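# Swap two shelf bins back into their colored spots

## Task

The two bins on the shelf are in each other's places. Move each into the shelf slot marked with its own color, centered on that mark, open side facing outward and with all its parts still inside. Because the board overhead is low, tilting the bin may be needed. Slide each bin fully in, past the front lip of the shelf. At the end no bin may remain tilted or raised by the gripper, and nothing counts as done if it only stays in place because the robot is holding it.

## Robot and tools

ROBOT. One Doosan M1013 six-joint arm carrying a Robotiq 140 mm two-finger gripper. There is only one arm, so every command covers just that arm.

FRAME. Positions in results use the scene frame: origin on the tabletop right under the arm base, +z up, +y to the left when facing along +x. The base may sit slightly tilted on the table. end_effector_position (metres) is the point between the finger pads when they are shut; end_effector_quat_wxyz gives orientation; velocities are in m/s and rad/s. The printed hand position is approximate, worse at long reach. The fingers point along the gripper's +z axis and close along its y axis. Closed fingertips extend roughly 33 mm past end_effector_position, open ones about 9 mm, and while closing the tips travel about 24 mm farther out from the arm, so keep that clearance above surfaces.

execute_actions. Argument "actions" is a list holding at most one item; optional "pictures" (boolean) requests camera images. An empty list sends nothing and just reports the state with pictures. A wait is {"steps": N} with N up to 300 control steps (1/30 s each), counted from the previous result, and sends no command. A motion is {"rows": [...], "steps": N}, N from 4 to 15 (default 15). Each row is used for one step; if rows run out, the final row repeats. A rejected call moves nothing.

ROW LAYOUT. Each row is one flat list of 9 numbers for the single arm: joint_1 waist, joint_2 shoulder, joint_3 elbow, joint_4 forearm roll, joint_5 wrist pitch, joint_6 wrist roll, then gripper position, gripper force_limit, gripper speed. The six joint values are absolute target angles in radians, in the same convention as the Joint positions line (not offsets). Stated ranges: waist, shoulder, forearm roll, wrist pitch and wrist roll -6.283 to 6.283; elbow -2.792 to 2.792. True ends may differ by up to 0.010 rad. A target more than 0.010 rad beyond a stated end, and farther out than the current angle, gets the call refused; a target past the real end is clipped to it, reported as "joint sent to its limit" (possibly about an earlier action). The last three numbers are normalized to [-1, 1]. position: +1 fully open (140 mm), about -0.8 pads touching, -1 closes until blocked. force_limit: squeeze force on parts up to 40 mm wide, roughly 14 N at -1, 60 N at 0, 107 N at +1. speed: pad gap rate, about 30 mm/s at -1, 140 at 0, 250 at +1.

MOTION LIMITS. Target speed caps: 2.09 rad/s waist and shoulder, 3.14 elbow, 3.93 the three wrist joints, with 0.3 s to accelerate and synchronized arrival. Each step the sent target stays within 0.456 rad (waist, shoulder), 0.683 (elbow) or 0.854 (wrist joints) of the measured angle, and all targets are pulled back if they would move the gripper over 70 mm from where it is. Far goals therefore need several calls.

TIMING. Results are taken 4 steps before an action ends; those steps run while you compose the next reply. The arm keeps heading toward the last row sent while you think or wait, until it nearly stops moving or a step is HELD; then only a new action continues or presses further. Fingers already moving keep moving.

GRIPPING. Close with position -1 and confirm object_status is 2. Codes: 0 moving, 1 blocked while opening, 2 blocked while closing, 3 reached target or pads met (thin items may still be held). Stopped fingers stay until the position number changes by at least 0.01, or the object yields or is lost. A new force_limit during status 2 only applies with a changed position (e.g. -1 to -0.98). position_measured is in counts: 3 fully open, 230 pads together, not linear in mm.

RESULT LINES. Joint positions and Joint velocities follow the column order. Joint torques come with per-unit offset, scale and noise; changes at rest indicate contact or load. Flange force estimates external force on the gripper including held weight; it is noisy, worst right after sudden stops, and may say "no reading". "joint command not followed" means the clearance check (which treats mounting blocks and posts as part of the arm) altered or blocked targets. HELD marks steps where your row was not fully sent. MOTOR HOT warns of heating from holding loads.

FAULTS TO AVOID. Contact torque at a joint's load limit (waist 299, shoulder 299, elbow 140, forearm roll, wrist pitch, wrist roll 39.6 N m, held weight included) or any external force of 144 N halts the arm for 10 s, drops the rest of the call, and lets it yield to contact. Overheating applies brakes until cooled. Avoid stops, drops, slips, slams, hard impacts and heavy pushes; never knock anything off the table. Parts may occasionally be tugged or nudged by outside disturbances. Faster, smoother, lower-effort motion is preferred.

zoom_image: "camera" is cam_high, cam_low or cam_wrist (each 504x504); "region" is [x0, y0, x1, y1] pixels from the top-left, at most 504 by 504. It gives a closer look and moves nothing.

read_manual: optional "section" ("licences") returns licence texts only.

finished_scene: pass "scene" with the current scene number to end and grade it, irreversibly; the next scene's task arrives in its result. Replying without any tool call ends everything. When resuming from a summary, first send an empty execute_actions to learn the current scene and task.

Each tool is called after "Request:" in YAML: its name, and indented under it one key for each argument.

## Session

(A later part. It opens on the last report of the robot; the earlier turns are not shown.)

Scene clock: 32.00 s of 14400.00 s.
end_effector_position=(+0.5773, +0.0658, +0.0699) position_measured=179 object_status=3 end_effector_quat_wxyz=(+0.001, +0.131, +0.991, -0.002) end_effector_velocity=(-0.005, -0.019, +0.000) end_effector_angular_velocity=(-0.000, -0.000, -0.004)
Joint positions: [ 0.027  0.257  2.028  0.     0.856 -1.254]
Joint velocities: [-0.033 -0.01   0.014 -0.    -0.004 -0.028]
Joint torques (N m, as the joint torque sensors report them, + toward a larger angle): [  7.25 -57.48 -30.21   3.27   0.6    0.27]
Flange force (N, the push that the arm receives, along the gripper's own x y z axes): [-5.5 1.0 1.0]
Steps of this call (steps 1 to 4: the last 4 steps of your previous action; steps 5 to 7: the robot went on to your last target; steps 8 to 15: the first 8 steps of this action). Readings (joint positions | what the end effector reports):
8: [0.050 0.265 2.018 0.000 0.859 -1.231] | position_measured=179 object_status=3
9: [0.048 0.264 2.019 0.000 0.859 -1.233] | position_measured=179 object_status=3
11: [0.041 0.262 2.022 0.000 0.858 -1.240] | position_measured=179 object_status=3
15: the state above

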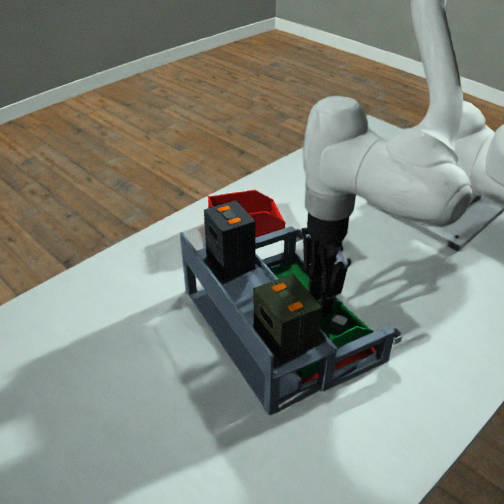

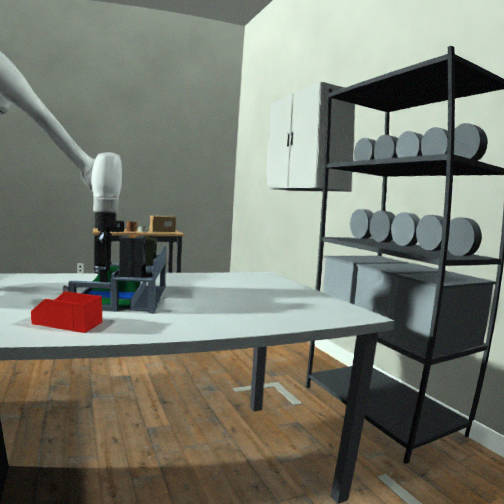

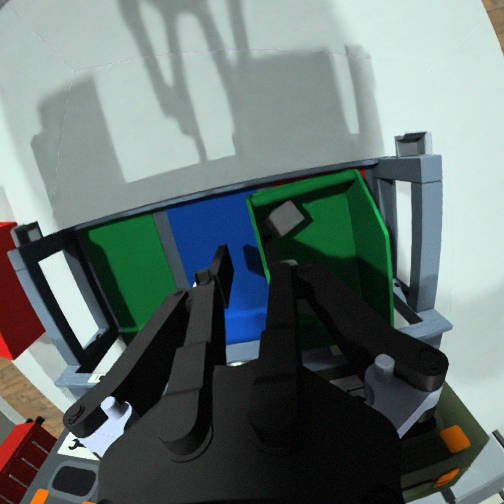

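Request:
execute_actions:
  actions:
    - {"rows":[[0.019,0.255,2.0317,0,0.855,-1.262,-0.4,0.7,0],[0.012,0.2527,2.0348,0,0.854,-1.269,-0.4,0.7,0],[0.005,0.2504,2.038,0,0.8532,-1.276,-0.4,0.7,0],[-0.0036,0.2483,2.0408,0,0.8525,-1.2846,-0.4,0.7,0],[-0.012,0.2462,2.0437,0,0.8517,-1.293,-0.4,0.7,0],[-0.021,0.2441,2.0465,0,0.851,-1.302,-0.4,0.7,0],[-0.029,0.242,2.0494,0,0.8502,-1.31,-0.4,0.7,0],[-0.038,0.2399,2.0522,0,0.8495,-1.319,-0.4,0.7,0],[-0.047,0.2378,2.055,0,0.8488,-1.328,-0.4,0.7,0],[-0.055,0.2357,2.0579,0,0.848,-1.336,-0.4,0.7,0],[-0.064,0.2336,2.0607,0,0.8473,-1.345,-0.4,0.7,0],[-0.072,0.2315,2.0636,0,0.8465,-1.353,-0.4,0.7,0],[-0.081,0.2294,2.0664,0,0.8458,-1.362,-0.4,0.7,0]]}

Request:
execute_actions:
  actions:
    - {"steps":8}
  pictures: true

Scene clock: 32.63 s of 14400.00 s.
end_effector_position=(+0.5661, +0.0236, +0.0701) position_measured=179 object_status=3 end_effector_quat_wxyz=(+0.001, +0.131, +0.991, -0.002) end_effector_velocity=(-0.040, -0.142, +0.000) end_effector_angular_velocity=(+0.000, -0.001, -0.002)
Joint positions: [-0.047  0.238  2.055  0.     0.849 -1.328]
Joint velocities: [-0.253 -0.063  0.084  0.    -0.022 -0.251]
Joint torques (N m, as the joint torque sensors report them, + toward a larger angle): [ -2.77 -54.36 -27.58   2.77   0.75   0.11]
Flange force (N, the push that the arm receives, along the gripper's own x y z axes): [-1.9 6.7 -3.4]
Steps of this call (steps 1 to 4: the last 4 steps of your previous action; steps 5 to 8: the robot went on to your last target; steps 9 to 19: the first 11 steps of this action). Readings (joint positions | what the end effector reports):
9: [0.026 0.257 2.029 0.000 0.856 -1.255] | position_measured=179 object_status=3
10: [0.023 0.256 2.030 0.000 0.855 -1.258] | position_measured=179 object_status=3
12: [0.011 0.252 2.035 0.000 0.854 -1.270] | position_measured=179 object_status=3
16: [-0.021 0.244 2.047 0.000 0.851 -1.302] | position_measured=179 object_status=3
19: the state above

Scene clock: 32.90 s of 14400.00 s.
end_effector_position=(+0.5604, +0.0045, +0.0701) position_measured=179 object_status=3 end_effector_quat_wxyz=(+0.001, +0.131, +0.991, -0.002) end_effector_velocity=(-0.001, +0.000, -0.000) end_effector_angular_velocity=(+0.000, +0.000, -0.000)
Joint positions: [-0.081  0.229  2.066  0.     0.846 -1.362]
Joint velocities: [-0.    -0.001  0.001  0.    -0.    -0.   ]
Joint torques (N m, as the joint torque sensors report them, + toward a larger angle): [ -2.26 -50.84 -29.44   2.87   0.25   0.02]
Flange force (N, the push that the arm receives, along the gripper's own x y z axes): [2.9 3.0 -5.6]
Kept back: nothing.
Steps of this call (steps 1 to 4: the last 4 steps of your previous action; steps 5 to 8: the robot went on to your last target). Readings (joint positions | what the end effector reports):
1: [-0.055 0.236 2.058 0.000 0.848 -1.336] | position_measured=179 object_status=3
2: [-0.064 0.234 2.061 0.000 0.847 -1.345] | position_measured=179 object_status=3
4: [-0.079 0.230 2.066 0.000 0.846 -1.360] | position_measured=179 object_status=3
8: the state above

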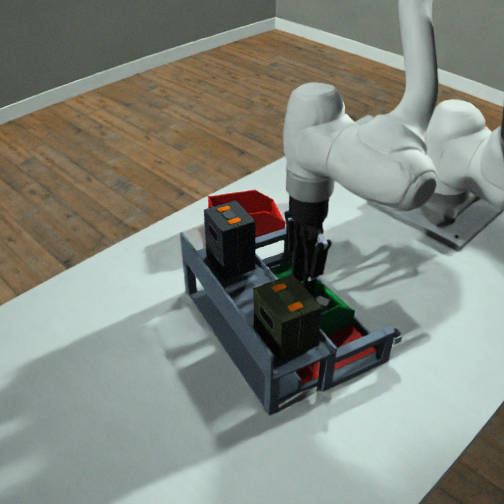

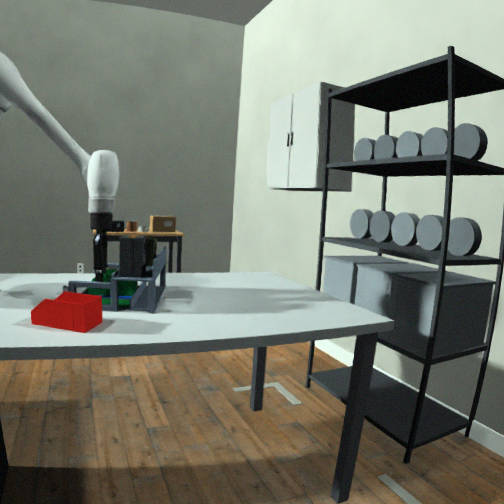

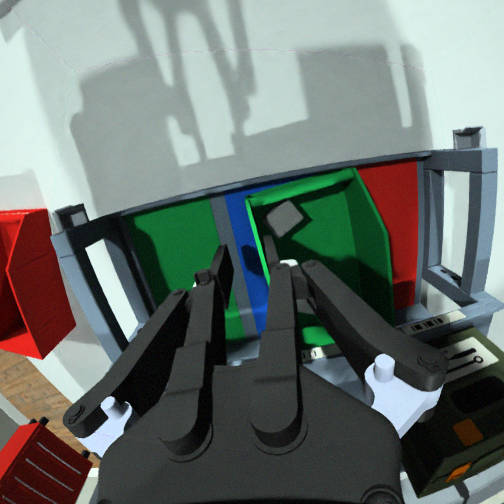

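Request:
execute_actions:
  actions:
    - {"rows":[[-0.076,0.16,2.012,0,0.97,-1.357,-0.4,0.7,0]]}

Request:
execute_actions:
  actions:
    - {"rows":[[0.09,0.2145,1.9501,0,0.977,-1.191,-0.4,0.7,0]]}

Request:
execute_actions:
  actions:
    - {"steps":8}
  pictures: true

Scene clock: 33.37 s of 14400.00 s.
end_effector_position=(+0.5605, +0.0076, +0.1330) position_measured=179 object_status=3 end_effector_quat_wxyz=(+0.001, +0.131, +0.991, -0.002) end_effector_velocity=(-0.000, -0.000, -0.001) end_effector_angular_velocity=(-0.000, +0.004, -0.000)
Joint positions: [-0.076  0.16   2.012 -0.     0.97  -1.357]
Joint velocities: [-0.     0.002 -0.001 -0.001  0.002  0.001]
Joint torques (N m, as the joint torque sensors report them, + toward a larger angle): [ -3.   -47.   -31.59   3.37   0.66   0.21]
Flange force (N, the push that the arm receives, along the gripper's own x y z axes): [1.4 4.1 -3.4]
Steps of this call (steps 1 to 3: the robot went on to your last target; steps 4 to 14: the first 11 steps of this action). Readings (joint positions | what the end effector reports):
4: [-0.081 0.229 2.066 0.000 0.846 -1.362] | position_measured=179 object_status=3
5: [-0.080 0.226 2.064 -0.000 0.853 -1.362] | position_measured=179 object_status=3
7: [-0.078 0.197 2.039 -0.000 0.905 -1.359] | position_measured=179 object_status=3
11: [-0.076 0.160 2.012 -0.000 0.970 -1.357] | position_measured=179 object_status=3
14: the state above

Scene clock: 33.87 s of 14400.00 s.
end_effector_position=(+0.5869, +0.1043, +0.1297) position_measured=179 object_status=3 end_effector_quat_wxyz=(+0.001, +0.131, +0.991, -0.002) end_effector_velocity=(+0.001, +0.009, -0.001) end_effector_angular_velocity=(+0.000, +0.002, -0.003)
Joint positions: [ 0.09   0.214  1.95   0.     0.977 -1.191]
Joint velocities: [ 0.014  0.005 -0.006  0.001  0.002  0.017]
Joint torques (N m, as the joint torque sensors report them, + toward a larger angle): [-12.13 -57.01 -31.74   2.8    0.35  -0.41]
Flange force (N, the push that the arm receives, along the gripper's own x y z axes): [-0.8 -2.9 -3.8]
Steps of this call (steps 1 to 4: the last 4 steps of your previous action; steps 5 to 15: the first 11 steps of this action). Readings (joint positions | what the end effector reports):
5: [-0.076 0.160 2.012 -0.000 0.970 -1.357] | position_measured=179 object_status=3
6: [-0.072 0.161 2.011 -0.000 0.970 -1.353] | position_measured=179 object_status=3
8: [-0.043 0.171 2.000 -0.000 0.971 -1.323] | position_measured=179 object_status=3
12: [0.063 0.206 1.960 0.000 0.976 -1.218] | position_measured=179 object_status=3
15: the state above

Scene clock: 34.13 s of 14400.00 s.
end_effector_position=(+0.5870, +0.1043, +0.1297) position_measured=179 object_status=3 end_effector_quat_wxyz=(+0.001, +0.131, +0.991, -0.002) end_effector_velocity=(+0.001, -0.000, +0.001) end_effector_angular_velocity=(+0.000, -0.002, -0.002)
Joint positions: [ 0.09   0.214  1.95   0.     0.977 -1.191]
Joint velocities: [-0.001 -0.    -0.001  0.     0.     0.001]
Joint torques (N m, as the joint torque sensors report them, + toward a larger angle): [ -2.46 -51.99 -32.6    3.17   0.63  -0.33]
Flange force (N, the push that the arm receives, along the gripper's own x y z axes): [4.4 2.7 -5.4]
Kept back: nothing.
Steps of this call (steps 1 to 4: the last 4 steps of your previous action; steps 5 to 8: the robot went on to your last target). Readings (joint positions | what the end effector reports):
1: [0.090 0.214 1.950 0.000 0.977 -1.191] | position_measured=179 object_status=3
2: [0.090 0.214 1.950 0.000 0.977 -1.191] | position_measured=179 object_status=3
4: [0.090 0.214 1.950 0.000 0.977 -1.191] | position_measured=179 object_status=3
8: the state above

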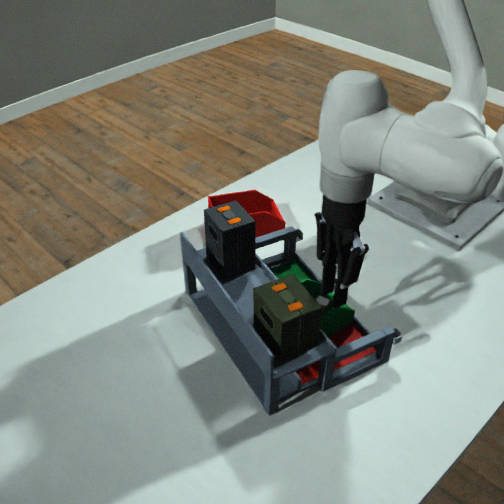

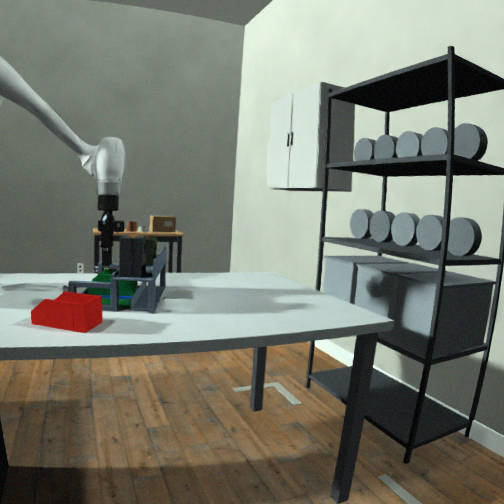

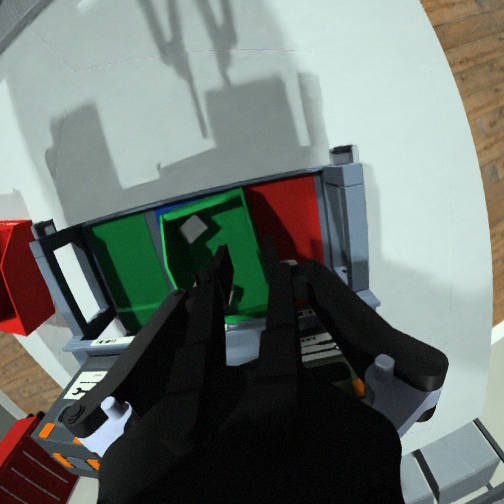

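Request:
execute_actions:
  actions:
    - {"rows":[[0.1,0.218,1.946,0,0.977,-1.181,-0.4,0.7,0],[0.1,0.218,1.946,0,0.977,-1.181,-0.4,0.7,0],[0.1,0.218,1.946,0,0.977,-1.181,-0.4,0.7,0],[0.1,0.239,1.963,0,0.939,-1.181,-0.4,0.7,0],[0.1,0.239,1.963,0,0.939,-1.181,-0.4,0.7,0],[0.1,0.239,1.963,0,0.939,-1.181,-0.4,0.7,0],[0.1,0.26,1.979,0,0.902,-1.181,-0.4,0.7,0],[0.1,0.26,1.979,0,0.902,-1.181,-0.4,0.7,0],[0.1,0.26,1.979,0,0.902,-1.181,-0.4,0.7,0],[0.1,0.2815,1.995,0,0.865,-1.181,-0.4,0.7,0]]}

Request:
execute_actions:
  actions:
    - {"rows":[[0.1,0.2815,1.995,0,0.865,-1.181,-0.72,0,-0.7]]}

Request:
execute_actions:
  actions:
    - {"steps":12}
  pictures: true

Scene clock: 34.67 s of 14400.00 s.
end_effector_position=(+0.5893, +0.1104, +0.0852) position_measured=179 object_status=3 end_effector_quat_wxyz=(+0.001, +0.131, +0.991, -0.001) end_effector_velocity=(+0.019, +0.002, -0.211) end_effector_angular_velocity=(+0.007, -0.056, +0.002)
Joint positions: [ 0.1    0.265  1.982  0.     0.894 -1.181]
Joint velocities: [ 0.001  0.233  0.163 -0.001 -0.453  0.   ]
Joint torques (N m, as the joint torque sensors report them, + toward a larger angle): [ -8.61 -26.8  -17.26   1.62   0.55   0.  ]
Flange force (N, the push that the arm receives, along the gripper's own x y z axes): [0.2 9.8 -4.5]
Steps of this call (steps 1 to 5: the robot went on to your last target; steps 6 to 16: the first 11 steps of this action). Readings (joint positions | what the end effector reports):
6: [0.090 0.215 1.950 0.000 0.977 -1.191] | position_measured=179 object_status=3
7: [0.093 0.216 1.949 0.000 0.977 -1.187] | position_measured=179 object_status=3
9: [0.100 0.218 1.946 0.000 0.977 -1.181] | position_measured=179 object_status=3
13: [0.100 0.245 1.967 0.000 0.929 -1.181] | position_measured=179 object_status=3
16: the state above

Scene clock: 35.17 s of 14400.00 s.
end_effector_position=(+0.5885, +0.1102, +0.0696) position_measured=211 object_status=0 end_effector_quat_wxyz=(+0.001, +0.131, +0.991, -0.002) end_effector_velocity=(+0.001, +0.000, +0.000) end_effector_angular_velocity=(+0.000, -0.001, +0.000)
Joint positions: [ 0.1    0.282  1.995  0.     0.865 -1.181]
Joint velocities: [ 0.    -0.    -0.001  0.    -0.    -0.   ]
Joint torques (N m, as the joint torque sensors report them, + toward a larger angle): [ -2.04 -58.43 -29.31   3.18   0.54  -0.2 ]
Flange force (N, the push that the arm receives, along the gripper's own x y z axes): [0.0 3.8 -3.4]
Steps of this call (steps 1 to 4: the last 4 steps of your previous action; steps 5 to 15: the first 11 steps of this action). Readings (joint positions | what the end effector reports):
5: [0.100 0.282 1.995 0.000 0.865 -1.181] | position_measured=179 object_status=0
6: [0.100 0.282 1.995 0.000 0.865 -1.181] | position_measured=180 object_status=0
8: [0.100 0.282 1.995 0.000 0.865 -1.181] | position_measured=187 object_status=0
12: [0.100 0.282 1.995 0.000 0.865 -1.181] | position_measured=201 object_status=0
15: the state above

Scene clock: 35.57 s of 14400.00 s.
end_effector_position=(+0.5885, +0.1102, +0.0697) position_measured=219 object_status=3 end_effector_quat_wxyz=(+0.001, +0.131, +0.991, -0.002) end_effector_velocity=(-0.000, +0.000, -0.000) end_effector_angular_velocity=(+0.000, +0.001, -0.000)
Joint positions: [ 0.1    0.282  1.995  0.     0.865 -1.181]
Joint velocities: [ 0.  0.  0.  0. -0.  0.]
Joint torques (N m, as the joint torque sensors report them, + toward a larger angle): [ -2.18 -56.61 -28.94   2.58   0.59  -0.01]
Flange force (N, the push that the arm receives, along the gripper's own x y z axes): [1.4 3.0 -5.4]
Kept back: nothing.
Steps of this call (steps 1 to 4: the last 4 steps of your previous action; steps 5 to 12: the robot went on to your last target). Readings (joint positions | what the end effector reports):
1: [0.100 0.282 1.995 0.000 0.865 -1.181] | position_measured=214 object_status=0
2: [0.100 0.282 1.995 0.000 0.865 -1.181] | position_measured=218 object_status=0
4: [0.100 0.282 1.995 0.000 0.865 -1.181] | position_measured=219 object_status=0
8: [0.100 0.282 1.995 0.000 0.865 -1.181] | position_measured=219 object_status=3
12: the state above

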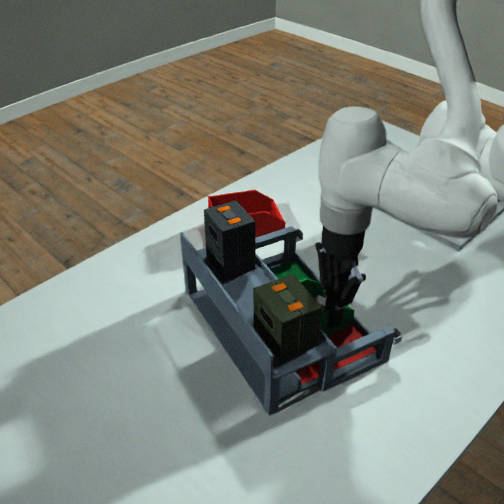

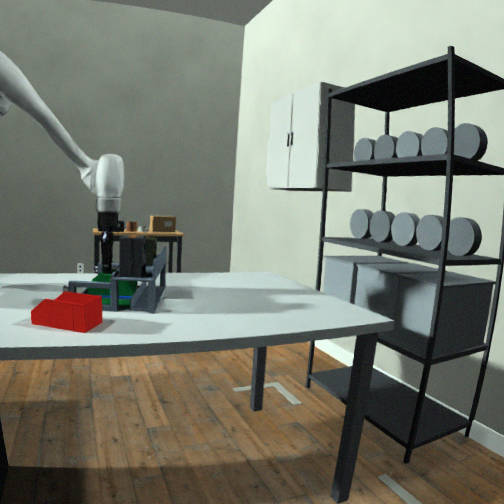

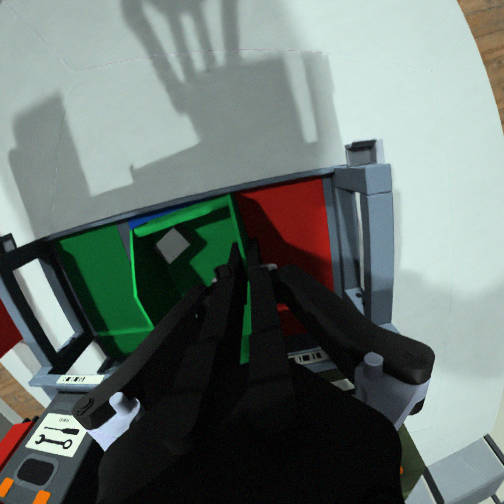

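Request:
execute_actions:
  actions:
    - {"rows":[[0.09,0.2782,1.9996,0,0.8638,-1.191,-0.72,0,-0.7],[0.082,0.2757,2.003,0,0.8628,-1.199,-0.72,0,-0.7],[0.074,0.273,2.007,0,0.8618,-1.207,-0.72,0,-0.7],[0.066,0.2704,2.0104,0,0.8608,-1.215,-0.72,0,-0.7],[0.058,0.2677,2.014,0,0.8598,-1.223,-0.72,0,-0.7],[0.05,0.2651,2.0177,0,0.8588,-1.231,-0.72,0,-0.7],[0.042,0.2625,2.0213,0,0.8578,-1.239,-0.72,0,-0.7],[0.034,0.2599,2.0249,0,0.8568,-1.247,-0.72,0,-0.7],[0.026,0.2573,2.0285,0,0.8558,-1.255,-0.72,0,-0.7],[0.019,0.255,2.0317,0,0.855,-1.262,-0.72,0,-0.7],[0.012,0.2527,2.0348,0,0.854,-1.269,-0.72,0,-0.7],[0.005,0.2504,2.038,0,0.8532,-1.276,-0.72,0,-0.7],[-0.0036,0.2483,2.0408,0,0.8525,-1.2846,-0.72,0,-0.7],[-0.012,0.2462,2.0437,0,0.8517,-1.293,-0.72,0,-0.7],[-0.021,0.2441,2.0465,0,0.851,-1.302,-0.72,0,-0.7]]}

Request:
execute_actions:
  actions:
    - {"rows":[[-0.029,0.242,2.0494,0,0.8502,-1.31,-0.72,0,-0.7],[-0.038,0.2399,2.0522,0,0.8495,-1.319,-0.72,0,-0.7],[-0.047,0.2378,2.055,0,0.8488,-1.328,-0.72,0,-0.7],[-0.055,0.2357,2.0579,0,0.848,-1.336,-0.72,0,-0.7],[-0.064,0.2336,2.0607,0,0.8473,-1.345,-0.72,0,-0.7],[-0.072,0.2315,2.0636,0,0.8465,-1.353,-0.72,0,-0.7],[-0.081,0.2294,2.0664,0,0.8458,-1.362,-0.72,0,-0.7],[-0.09,0.2279,2.0685,0,0.8453,-1.371,-0.72,0,-0.7],[-0.099,0.2263,2.0705,0,0.8448,-1.38,-0.72,0,-0.7],[-0.108,0.2248,2.0726,0,0.8442,-1.389,-0.72,0,-0.7],[-0.117,0.2232,2.0747,0,0.8437,-1.398,-0.72,0,-0.7],[-0.126,0.2217,2.0768,0,0.8432,-1.407,-0.72,0,-0.7],[-0.132,0.2204,2.0784,0,0.8428,-1.413,-0.72,0,-0.7]]}

Request:
execute_actions:
  actions:
    - {"rows":[[-0.132,0.2204,2.0784,0,0.8428,-1.413,-1,-0.5,-0.7]]}
  pictures: true

Scene clock: 36.30 s of 14400.00 s.
end_effector_position=(+0.5771, +0.0654, +0.0699) position_measured=219 object_status=3 end_effector_quat_wxyz=(+0.001, +0.131, +0.991, -0.002) end_effector_velocity=(-0.039, -0.132, +0.000) end_effector_angular_velocity=(+0.000, +0.001, -0.001)
Joint positions: [ 0.026  0.257  2.029  0.     0.856 -1.255]
Joint velocities: [-0.224 -0.073  0.101  0.    -0.027 -0.224]
Joint torques (N m, as the joint torque sensors report them, + toward a larger angle): [  1.47 -54.16 -28.92   2.47   0.42   0.17]
Flange force (N, the push that the arm receives, along the gripper's own x y z axes): [0.1 -1.2 -5.5]
Steps of this call (steps 1 to 11: the robot went on to your last target; steps 12 to 22: the first 11 steps of this action). Readings (joint positions | what the end effector reports):
12: [0.100 0.281 1.995 0.000 0.865 -1.181] | position_measured=219 object_status=3
13: [0.097 0.280 1.996 0.000 0.865 -1.184] | position_measured=219 object_status=3
15: [0.082 0.275 2.003 0.000 0.863 -1.199] | position_measured=219 object_status=3
19: [0.050 0.265 2.018 0.000 0.859 -1.231] | position_measured=219 object_status=3
22: the state above

Scene clock: 36.80 s of 14400.00 s.
end_effector_position=(+0.5582, -0.0053, +0.0701) position_measured=219 object_status=3 end_effector_quat_wxyz=(+0.001, +0.131, +0.991, -0.002) end_effector_velocity=(-0.035, -0.146, -0.000) end_effector_angular_velocity=(-0.000, +0.000, +0.000)
Joint positions: [-0.099  0.226  2.07   0.     0.845 -1.38 ]
Joint velocities: [-0.265 -0.046  0.063 -0.    -0.016 -0.265]
Joint torques (N m, as the joint torque sensors report them, + toward a larger angle): [ -3.41 -50.71 -27.43   2.01   0.58   0.21]
Flange force (N, the push that the arm receives, along the gripper's own x y z axes): [-0.4 5.4 -5.5]
Steps of this call (steps 1 to 4: the last 4 steps of your previous action; steps 5 to 15: the first 11 steps of this action). Readings (joint positions | what the end effector reports):
5: [-0.012 0.246 2.044 0.000 0.852 -1.294] | position_measured=219 object_status=3
6: [-0.021 0.244 2.047 0.000 0.851 -1.302] | position_measured=219 object_status=3
8: [-0.038 0.240 2.052 0.000 0.849 -1.319] | position_measured=219 object_status=3
12: [-0.072 0.231 2.064 0.000 0.847 -1.353] | position_measured=219 object_status=3
15: the state above

Scene clock: 37.30 s of 14400.00 s.
end_effector_position=(+0.5534, -0.0234, +0.0702) position_measured=228 object_status=0 end_effector_quat_wxyz=(+0.001, +0.131, +0.991, -0.002) end_effector_velocity=(+0.000, -0.000, +0.000) end_effector_angular_velocity=(-0.001, -0.000, -0.000)
Joint positions: [-0.132  0.22   2.078 -0.     0.843 -1.413]
Joint velocities: [-0.    -0.    -0.    -0.001  0.     0.001]
Joint torques (N m, as the joint torque sensors report them, + toward a larger angle): [ -2.68 -50.51 -28.77   2.34   0.5   -0.13]
Flange force (N, the push that the arm receives, along the gripper's own x y z axes): [1.1 4.5 -4.6]
Steps of this call (steps 1 to 4: the last 4 steps of your previous action; steps 5 to 15: the first 11 steps of this action). Readings (joint positions | what the end effector reports):
5: [-0.132 0.220 2.078 0.000 0.843 -1.413] | position_measured=219 object_status=0
6: [-0.132 0.220 2.078 0.000 0.843 -1.413] | position_measured=221 object_status=0
8: [-0.132 0.220 2.078 -0.000 0.843 -1.413] | position_measured=227 object_status=0
12: [-0.132 0.220 2.078 -0.000 0.843 -1.413] | position_measured=228 object_status=0
15: the state above

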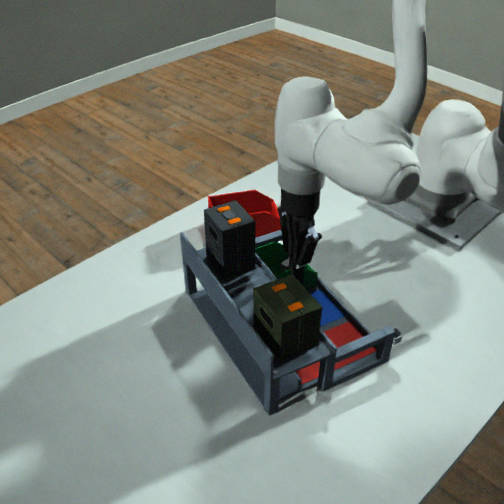

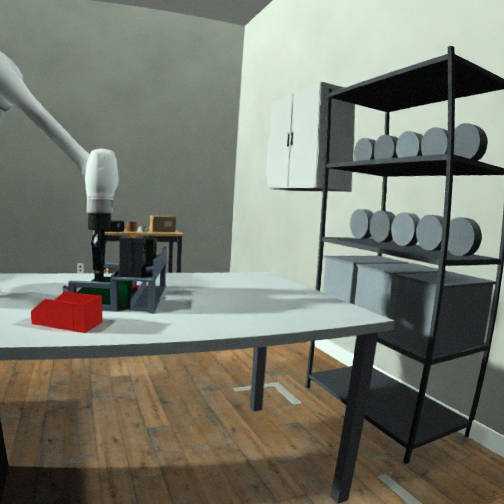

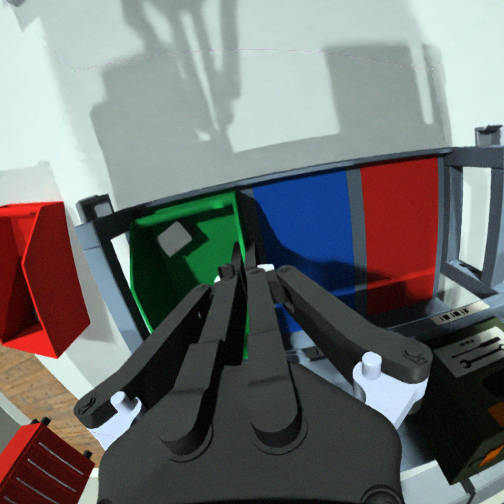

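Request:
execute_actions:
  actions:
    - {"rows":[[-0.132,0.2204,2.0784,0,0.8428,-1.413,-0.4,0,0]],"steps":10}

Request:
execute_actions:
  actions:
    - {"rows":[[-0.132,0.14,2.014,0,0.988,-1.413,-0.4,0,0]]}

Request:
execute_actions:
  actions:
    - {"rows":[[-0.19,0.04,2.08,0,1.02,-1.471,1,0,1]]}

Request:
execute_actions:
  actions:
    - {"steps":10}
  pictures: true

Request:
zoom_image:
  camera: "cam_wrist"
  region: [130, 130, 470, 380]

Scene clock: 37.70 s of 14400.00 s.
end_effector_position=(+0.5533, -0.0233, +0.0702) position_measured=194 object_status=0 end_effector_quat_wxyz=(+0.001, +0.131, +0.991, -0.002) end_effector_velocity=(-0.001, +0.000, -0.001) end_effector_angular_velocity=(+0.000, +0.001, -0.001)
Joint positions: [-0.132  0.22   2.078 -0.     0.843 -1.413]
Joint velocities: [0.    0.    0.001 0.    0.    0.001]
Joint torques (N m, as the joint torque sensors report them, + toward a larger angle): [ -1.34 -50.95 -29.41   2.53   0.63   0.03]
Flange force (N, the push that the arm receives, along the gripper's own x y z axes): [1.2 1.8 -3.5]
Steps of this call (steps 1 to 4: the last 4 steps of your previous action; steps 5 to 6: the robot went on to your last target; steps 7 to 12: the first 6 steps of this action). Readings (joint positions | what the end effector reports):
7: [-0.132 0.220 2.078 -0.000 0.843 -1.413] | position_measured=228 object_status=0
8: [-0.132 0.220 2.078 -0.000 0.843 -1.413] | position_measured=228 object_status=0
10: [-0.132 0.220 2.078 -0.000 0.843 -1.413] | position_measured=209 object_status=0
12: the state above

Scene clock: 38.20 s of 14400.00 s.
end_effector_position=(+0.5534, -0.0231, +0.1433) position_measured=179 object_status=3 end_effector_quat_wxyz=(+0.001, +0.131, +0.991, -0.002) end_effector_velocity=(-0.000, +0.000, -0.000) end_effector_angular_velocity=(+0.000, +0.001, +0.000)
Joint positions: [-0.132  0.14   2.014  0.     0.988 -1.413]
Joint velocities: [ 0.  0.  0. -0.  0. -0.]
Joint torques (N m, as the joint torque sensors report them, + toward a larger angle): [ -2.41 -45.5  -32.61   2.98   0.49   0.19]
Flange force (N, the push that the arm receives, along the gripper's own x y z axes): [3.5 3.5 -6.7]
Steps of this call (steps 1 to 4: the last 4 steps of your previous action; steps 5 to 15: the first 11 steps of this action). Readings (joint positions | what the end effector reports):
5: [-0.132 0.220 2.078 -0.000 0.843 -1.413] | position_measured=179 object_status=0
6: [-0.132 0.217 2.076 -0.000 0.850 -1.413] | position_measured=179 object_status=0
8: [-0.132 0.188 2.052 -0.000 0.903 -1.413] | position_measured=179 object_status=3
12: [-0.132 0.140 2.014 0.000 0.987 -1.413] | position_measured=179 object_status=3
15: the state above

Scene clock: 38.70 s of 14400.00 s.
end_effector_position=(+0.5010, -0.0469, +0.1649) position_measured=52 object_status=0 end_effector_quat_wxyz=(+0.002, +0.131, +0.991, -0.002) end_effector_velocity=(-0.001, -0.000, -0.000) end_effector_angular_velocity=(-0.000, +0.002, +0.002)
Joint positions: [-0.19   0.04   2.08  -0.     1.02  -1.471]
Joint velocities: [-0.     0.     0.001 -0.     0.001 -0.002]
Joint torques (N m, as the joint torque sensors report them, + toward a larger angle): [ -3.46 -37.7  -31.77   3.19   0.48   0.01]
Flange force (N, the push that the arm receives, along the gripper's own x y z axes): [-3.0 7.0 -4.3]
Steps of this call (steps 1 to 4: the last 4 steps of your previous action; steps 5 to 15: the first 11 steps of this action). Readings (joint positions | what the end effector reports):
5: [-0.132 0.140 2.014 0.000 0.988 -1.413] | position_measured=179 object_status=0
6: [-0.134 0.137 2.016 0.000 0.989 -1.415] | position_measured=173 object_status=0
8: [-0.151 0.107 2.036 0.000 0.999 -1.432] | position_measured=146 object_status=0
12: [-0.189 0.041 2.079 -0.000 1.020 -1.470] | position_measured=92 object_status=0
15: the state above

Scene clock: 39.03 s of 14400.00 s.
end_effector_position=(+0.5009, -0.0469, +0.1649) position_measured=3 object_status=3 end_effector_quat_wxyz=(+0.002, +0.131, +0.991, -0.002) end_effector_velocity=(-0.000, +0.000, -0.000) end_effector_angular_velocity=(-0.000, -0.000, -0.000)
Joint positions: [-0.19   0.04   2.08  -0.     1.02  -1.471]
Joint velocities: [ 0.     0.     0.    -0.    -0.     0.001]
Joint torques (N m, as the joint torque sensors report them, + toward a larger angle): [ -1.09 -37.88 -32.83   3.08   0.77   0.22]
Flange force (N, the push that the arm receives, along the gripper's own x y z axes): [-1.8 1.7 -2.9]
Kept back: nothing.
Steps of this call (steps 1 to 4: the last 4 steps of your previous action; steps 5 to 10: the robot went on to your last target). Readings (joint positions | what the end effector reports):
1: [-0.190 0.040 2.080 -0.000 1.020 -1.471] | position_measured=38 object_status=0
2: [-0.190 0.040 2.080 -0.000 1.020 -1.471] | position_measured=25 object_status=0
4: [-0.190 0.040 2.080 -0.000 1.020 -1.471] | position_measured=3 object_status=0
8: [-0.190 0.040 2.080 -0.000 1.020 -1.471] | position_measured=3 object_status=0
10: the state above

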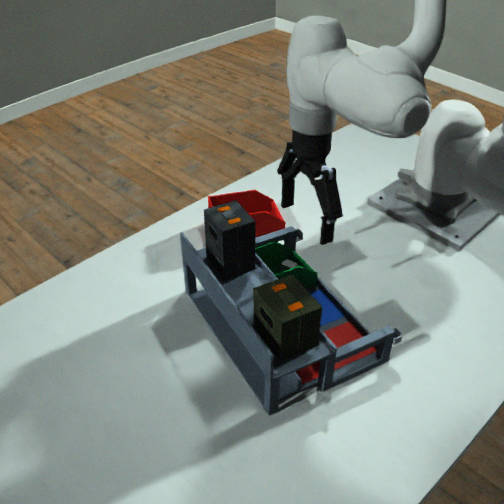

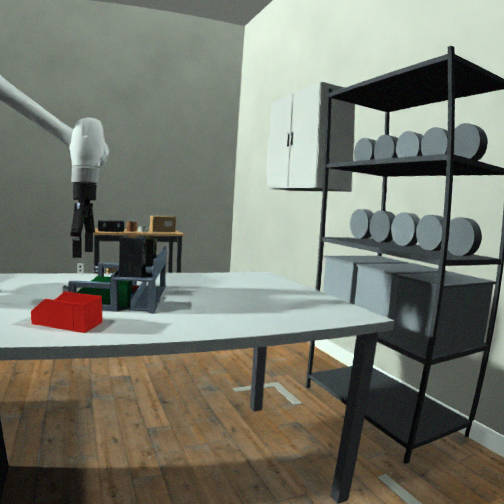

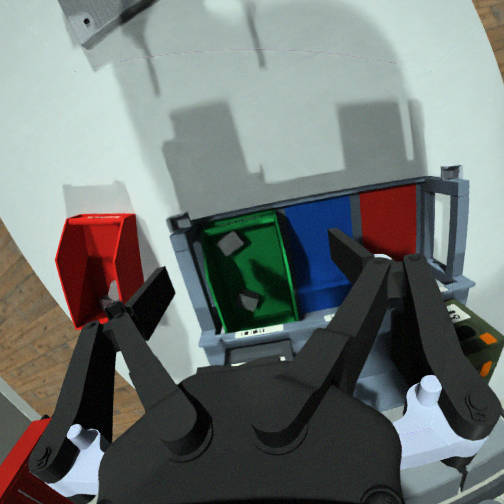

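Region (130, 130, 470, 380) of cam_wrist's 504x504 image, scaled by 1.482, with more detail than that image has; it fills the top 371 rows of this view, and the rest is white.

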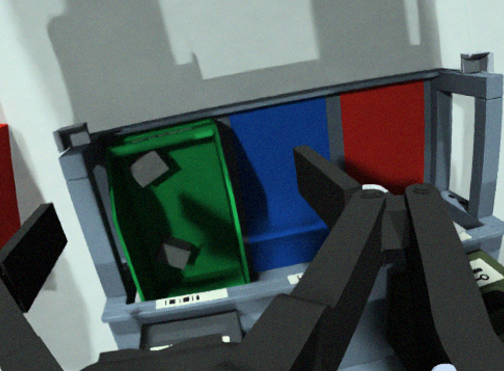

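Request:
execute_actions:
  actions:
    - {"rows":[[-0.751,-0.04,2.17,0.0486,0.845,-1.807,-0.4,0.7,0]]}

Request:
execute_actions:
  actions:
    - {"steps":15}

Request:
execute_actions:
  actions:
    - {"rows":[[-0.751,0.02,2.229,0.051,0.726,-1.81,-0.4,0.7,0]]}
  pictures: true

Scene clock: 40.77 s of 14400.00 s.
end_effector_position=(+0.4764, -0.1664, +0.1644) position_measured=75 object_status=0 end_effector_quat_wxyz=(+0.043, +0.183, +0.982, -0.002) end_effector_velocity=(-0.147, -0.437, +0.003) end_effector_angular_velocity=(-0.094, -0.261, -0.462)
Joint positions: [-0.445  0.001  2.124  0.024  0.935 -1.634]
Joint velocities: [-0.951 -0.129  0.142  0.077 -0.279 -0.536]
Joint torques (N m, as the joint torque sensors report them, + toward a larger angle): [ -1.52 -34.99 -31.7    3.19   0.67  -0.17]
Flange force (N, the push that the arm receives, along the gripper's own x y z axes): [-1.7 4.5 -3.8]
Steps of this call (steps 1 to 15: the robot went on to your last target; steps 16 to 41: nothing new was sent; steps 42 to 52: the first 11 steps of this action). Readings (joint positions | what the end effector reports):
42: [-0.190 0.040 2.080 0.000 1.020 -1.471] | position_measured=3 object_status=0
43: [-0.194 0.040 2.081 0.000 1.019 -1.474] | position_measured=6 object_status=0
45: [-0.223 0.035 2.087 0.004 1.007 -1.496] | position_measured=21 object_status=0
49: [-0.349 0.014 2.109 0.016 0.964 -1.580] | position_measured=52 object_status=0
52: the state above

Scene clock: 41.27 s of 14400.00 s.
end_effector_position=(+0.4086, -0.2986, +0.1657) position_measured=179 object_status=0 end_effector_quat_wxyz=(+0.084, +0.255, +0.963, -0.023) end_effector_velocity=(-0.000, +0.000, -0.000) end_effector_angular_velocity=(+0.000, +0.001, +0.000)
Joint positions: [-0.751 -0.04   2.17   0.049  0.845 -1.807]
Joint velocities: [-0.     0.     0.001 -0.     0.    -0.   ]
Joint torques (N m, as the joint torque sensors report them, + toward a larger angle): [ -2.56 -28.75 -33.48   3.03   0.08   0.32]
Flange force (N, the push that the arm receives, along the gripper's own x y z axes): [-0.9 4.3 -4.1]
Kept back: nothing.
Steps of this call (steps 1 to 4: the last 4 steps of your previous action; steps 5 to 15: the robot went on to your last target). Readings (joint positions | what the end effector reports):
1: [-0.477 -0.003 2.129 0.026 0.926 -1.652] | position_measured=82 object_status=0
2: [-0.509 -0.007 2.133 0.029 0.916 -1.670] | position_measured=90 object_status=0
4: [-0.573 -0.016 2.143 0.034 0.897 -1.707] | position_measured=105 object_status=0
8: [-0.699 -0.033 2.162 0.044 0.860 -1.777] | position_measured=135 object_status=0
15: the state above

Scene clock: 41.63 s of 14400.00 s.
end_effector_position=(+0.4071, -0.2985, +0.1118) position_measured=179 object_status=3 end_effector_quat_wxyz=(+0.083, +0.256, +0.963, -0.024) end_effector_velocity=(+0.001, -0.000, +0.000) end_effector_angular_velocity=(-0.001, -0.001, +0.000)
Joint positions: [-0.751  0.02   2.229  0.051  0.726 -1.81 ]
Joint velocities: [ 0.001 -0.    -0.001 -0.    -0.001  0.001]
Joint torques (N m, as the joint torque sensors report them, + toward a larger angle): [ -3.18 -32.53 -30.75   2.77   0.35  -0.22]
Flange force (N, the push that the arm receives, along the gripper's own x y z axes): [-1.8 7.1 -3.0]
Steps of this call (steps 1 to 11: the first 11 steps of this action). Readings (joint positions | what the end effector reports):
1: [-0.751 -0.040 2.170 0.049 0.845 -1.807] | position_measured=179 object_status=0
2: [-0.751 -0.037 2.173 0.049 0.838 -1.807] | position_measured=179 object_status=0
4: [-0.751 -0.010 2.200 0.050 0.783 -1.809] | position_measured=179 object_status=0
8: [-0.751 0.020 2.229 0.051 0.726 -1.810] | position_measured=179 object_status=3
11: the state above

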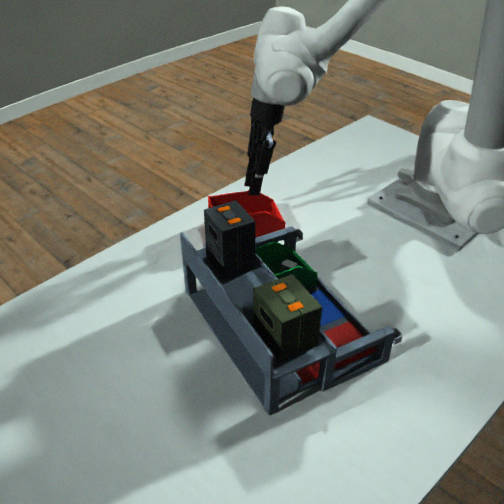

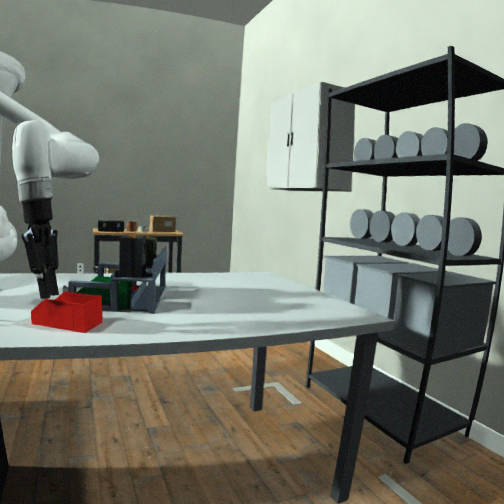

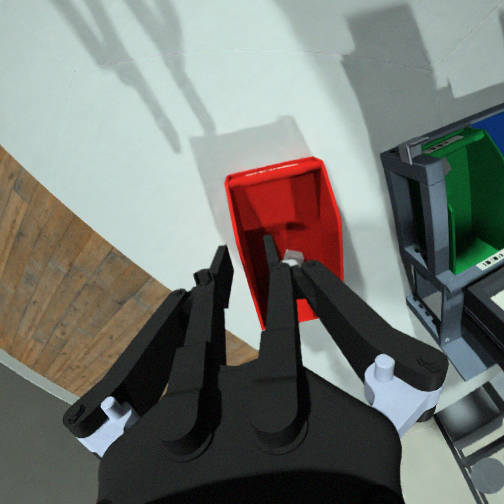

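Request:
execute_actions:
  actions:
    - {"rows":[[-0.759,0.032,2.237,0.053,0.706,-1.82,-0.5,0.7,0],[-0.759,0.032,2.237,0.053,0.706,-1.82,-0.5,0.7,0],[-0.759,0.044,2.245,0.054,0.686,-1.822,-0.5,0.7,0],[-0.759,0.044,2.245,0.054,0.686,-1.822,-0.5,0.7,0],[-0.759,0.056,2.253,0.055,0.666,-1.824,-0.5,0.7,0],[-0.759,0.056,2.253,0.055,0.666,-1.824,-0.5,0.7,0],[-0.759,0.068,2.261,0.057,0.646,-1.826,-0.5,0.7,0],[-0.759,0.068,2.261,0.057,0.646,-1.826,-0.5,0.7,0],[-0.759,0.08,2.269,0.058,0.626,-1.828,-0.5,0.7,0],[-0.759,0.08,2.269,0.058,0.626,-1.828,-0.5,0.7,0],[-0.759,0.0921,2.2771,0.0593,0.6064,-1.829,-0.5,0.7,0]]}

Request:
execute_actions:
  actions:
    - {"rows":[[-0.759,0.0921,2.2771,0.0593,0.6064,-1.829,-1,0.7,-0.5]]}

Request:
execute_actions:
  actions:
    - {"steps":8}
  pictures: true

Scene clock: 42.23 s of 14400.00 s.
end_effector_position=(+0.4048, -0.3018, +0.0698) position_measured=192 object_status=0 end_effector_quat_wxyz=(+0.083, +0.255, +0.963, -0.024) end_effector_velocity=(-0.011, +0.007, -0.114) end_effector_angular_velocity=(+0.011, +0.020, +0.003)
Joint positions: [-0.759  0.078  2.268  0.058  0.63  -1.828]
Joint velocities: [-0.     0.156  0.106  0.011 -0.24  -0.021]
Joint torques (N m, as the joint torque sensors report them, + toward a larger angle): [  2.38 -53.84 -33.54   3.5    0.4    0.2 ]
Flange force (N, the push that the arm receives, along the gripper's own x y z axes): [-4.0 -1.8 4.7]
Steps of this call (steps 1 to 4: the last 4 steps of your previous action; steps 5 to 7: the robot went on to your last target; steps 8 to 18: the first 11 steps of this action). Readings (joint positions | what the end effector reports):
8: [-0.751 0.020 2.229 0.051 0.726 -1.810] | position_measured=179 object_status=0
9: [-0.753 0.023 2.231 0.052 0.720 -1.813] | position_measured=182 object_status=0
11: [-0.758 0.036 2.240 0.053 0.699 -1.820] | position_measured=192 object_status=0
15: [-0.759 0.060 2.256 0.056 0.659 -1.825] | position_measured=192 object_status=0
18: the state above

Scene clock: 42.73 s of 14400.00 s.
end_effector_position=(+0.4043, -0.3015, +0.0597) position_measured=231 object_status=0 end_effector_quat_wxyz=(+0.083, +0.256, +0.963, -0.024) end_effector_velocity=(-0.000, +0.000, -0.000) end_effector_angular_velocity=(+0.000, +0.001, +0.000)
Joint positions: [-0.759  0.092  2.277  0.059  0.606 -1.829]
Joint velocities: [ 0. -0.  0. -0.  0. -0.]
Joint torques (N m, as the joint torque sensors report them, + toward a larger angle): [  0.11 -31.13 -22.85   2.46   0.59  -0.01]
Flange force (N, the push that the arm receives, along the gripper's own x y z axes): [-2.2 -0.8 -15.4]
Steps of this call (steps 1 to 4: the last 4 steps of your previous action; steps 5 to 15: the first 11 steps of this action). Readings (joint positions | what the end effector reports):
5: [-0.759 0.092 2.277 0.059 0.606 -1.829] | position_measured=192 object_status=0
6: [-0.759 0.092 2.277 0.059 0.606 -1.829] | position_measured=194 object_status=0
8: [-0.759 0.092 2.277 0.059 0.606 -1.829] | position_measured=203 object_status=0
12: [-0.759 0.092 2.277 0.059 0.606 -1.829] | position_measured=221 object_status=0
15: the state above

Scene clock: 43.00 s of 14400.00 s.
end_effector_position=(+0.4043, -0.3015, +0.0597) position_measured=231 object_status=3 end_effector_quat_wxyz=(+0.083, +0.256, +0.963, -0.024) end_effector_velocity=(+0.000, -0.000, +0.000) end_effector_angular_velocity=(-0.000, +0.000, +0.001)
Joint positions: [-0.759  0.092  2.277  0.059  0.606 -1.829]
Joint velocities: [-0.    -0.    -0.     0.     0.    -0.001]
Joint torques (N m, as the joint torque sensors report them, + toward a larger angle): [ -2.93 -31.42 -21.62   1.8    0.73   0.26]
Flange force (N, the push that the arm receives, along the gripper's own x y z axes): [-5.7 4.3 -14.5]
Kept back: nothing.
Steps of this call (steps 1 to 4: the last 4 steps of your previous action; steps 5 to 8: the robot went on to your last target). Readings (joint positions | what the end effector reports):
1: [-0.759 0.092 2.277 0.059 0.606 -1.829] | position_measured=231 object_status=0
2: [-0.759 0.092 2.277 0.059 0.606 -1.829] | position_measured=231 object_status=0
4: [-0.759 0.092 2.277 0.059 0.606 -1.829] | position_measured=231 object_status=0
8: the state above

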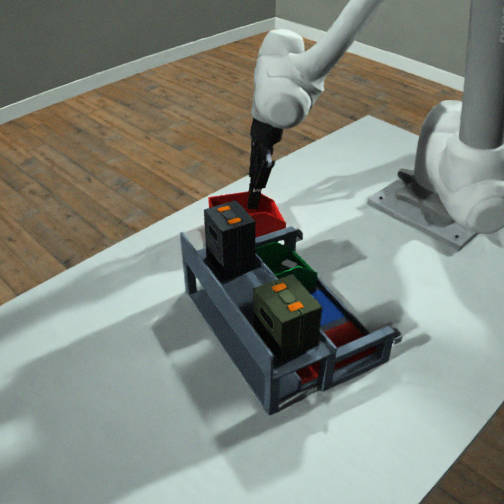

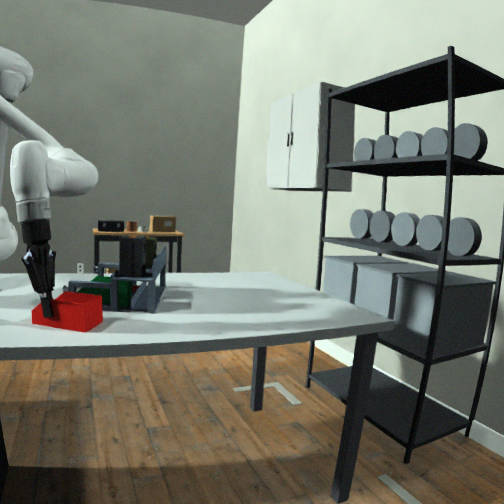

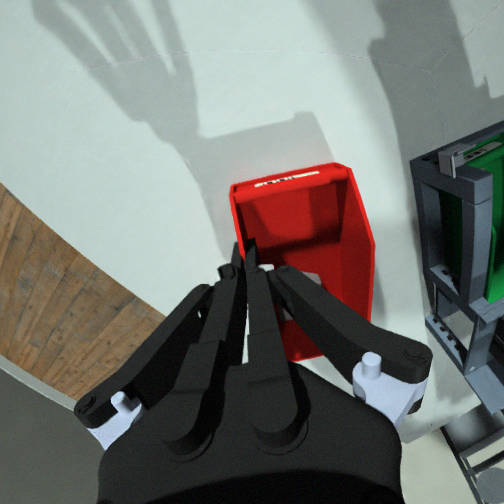

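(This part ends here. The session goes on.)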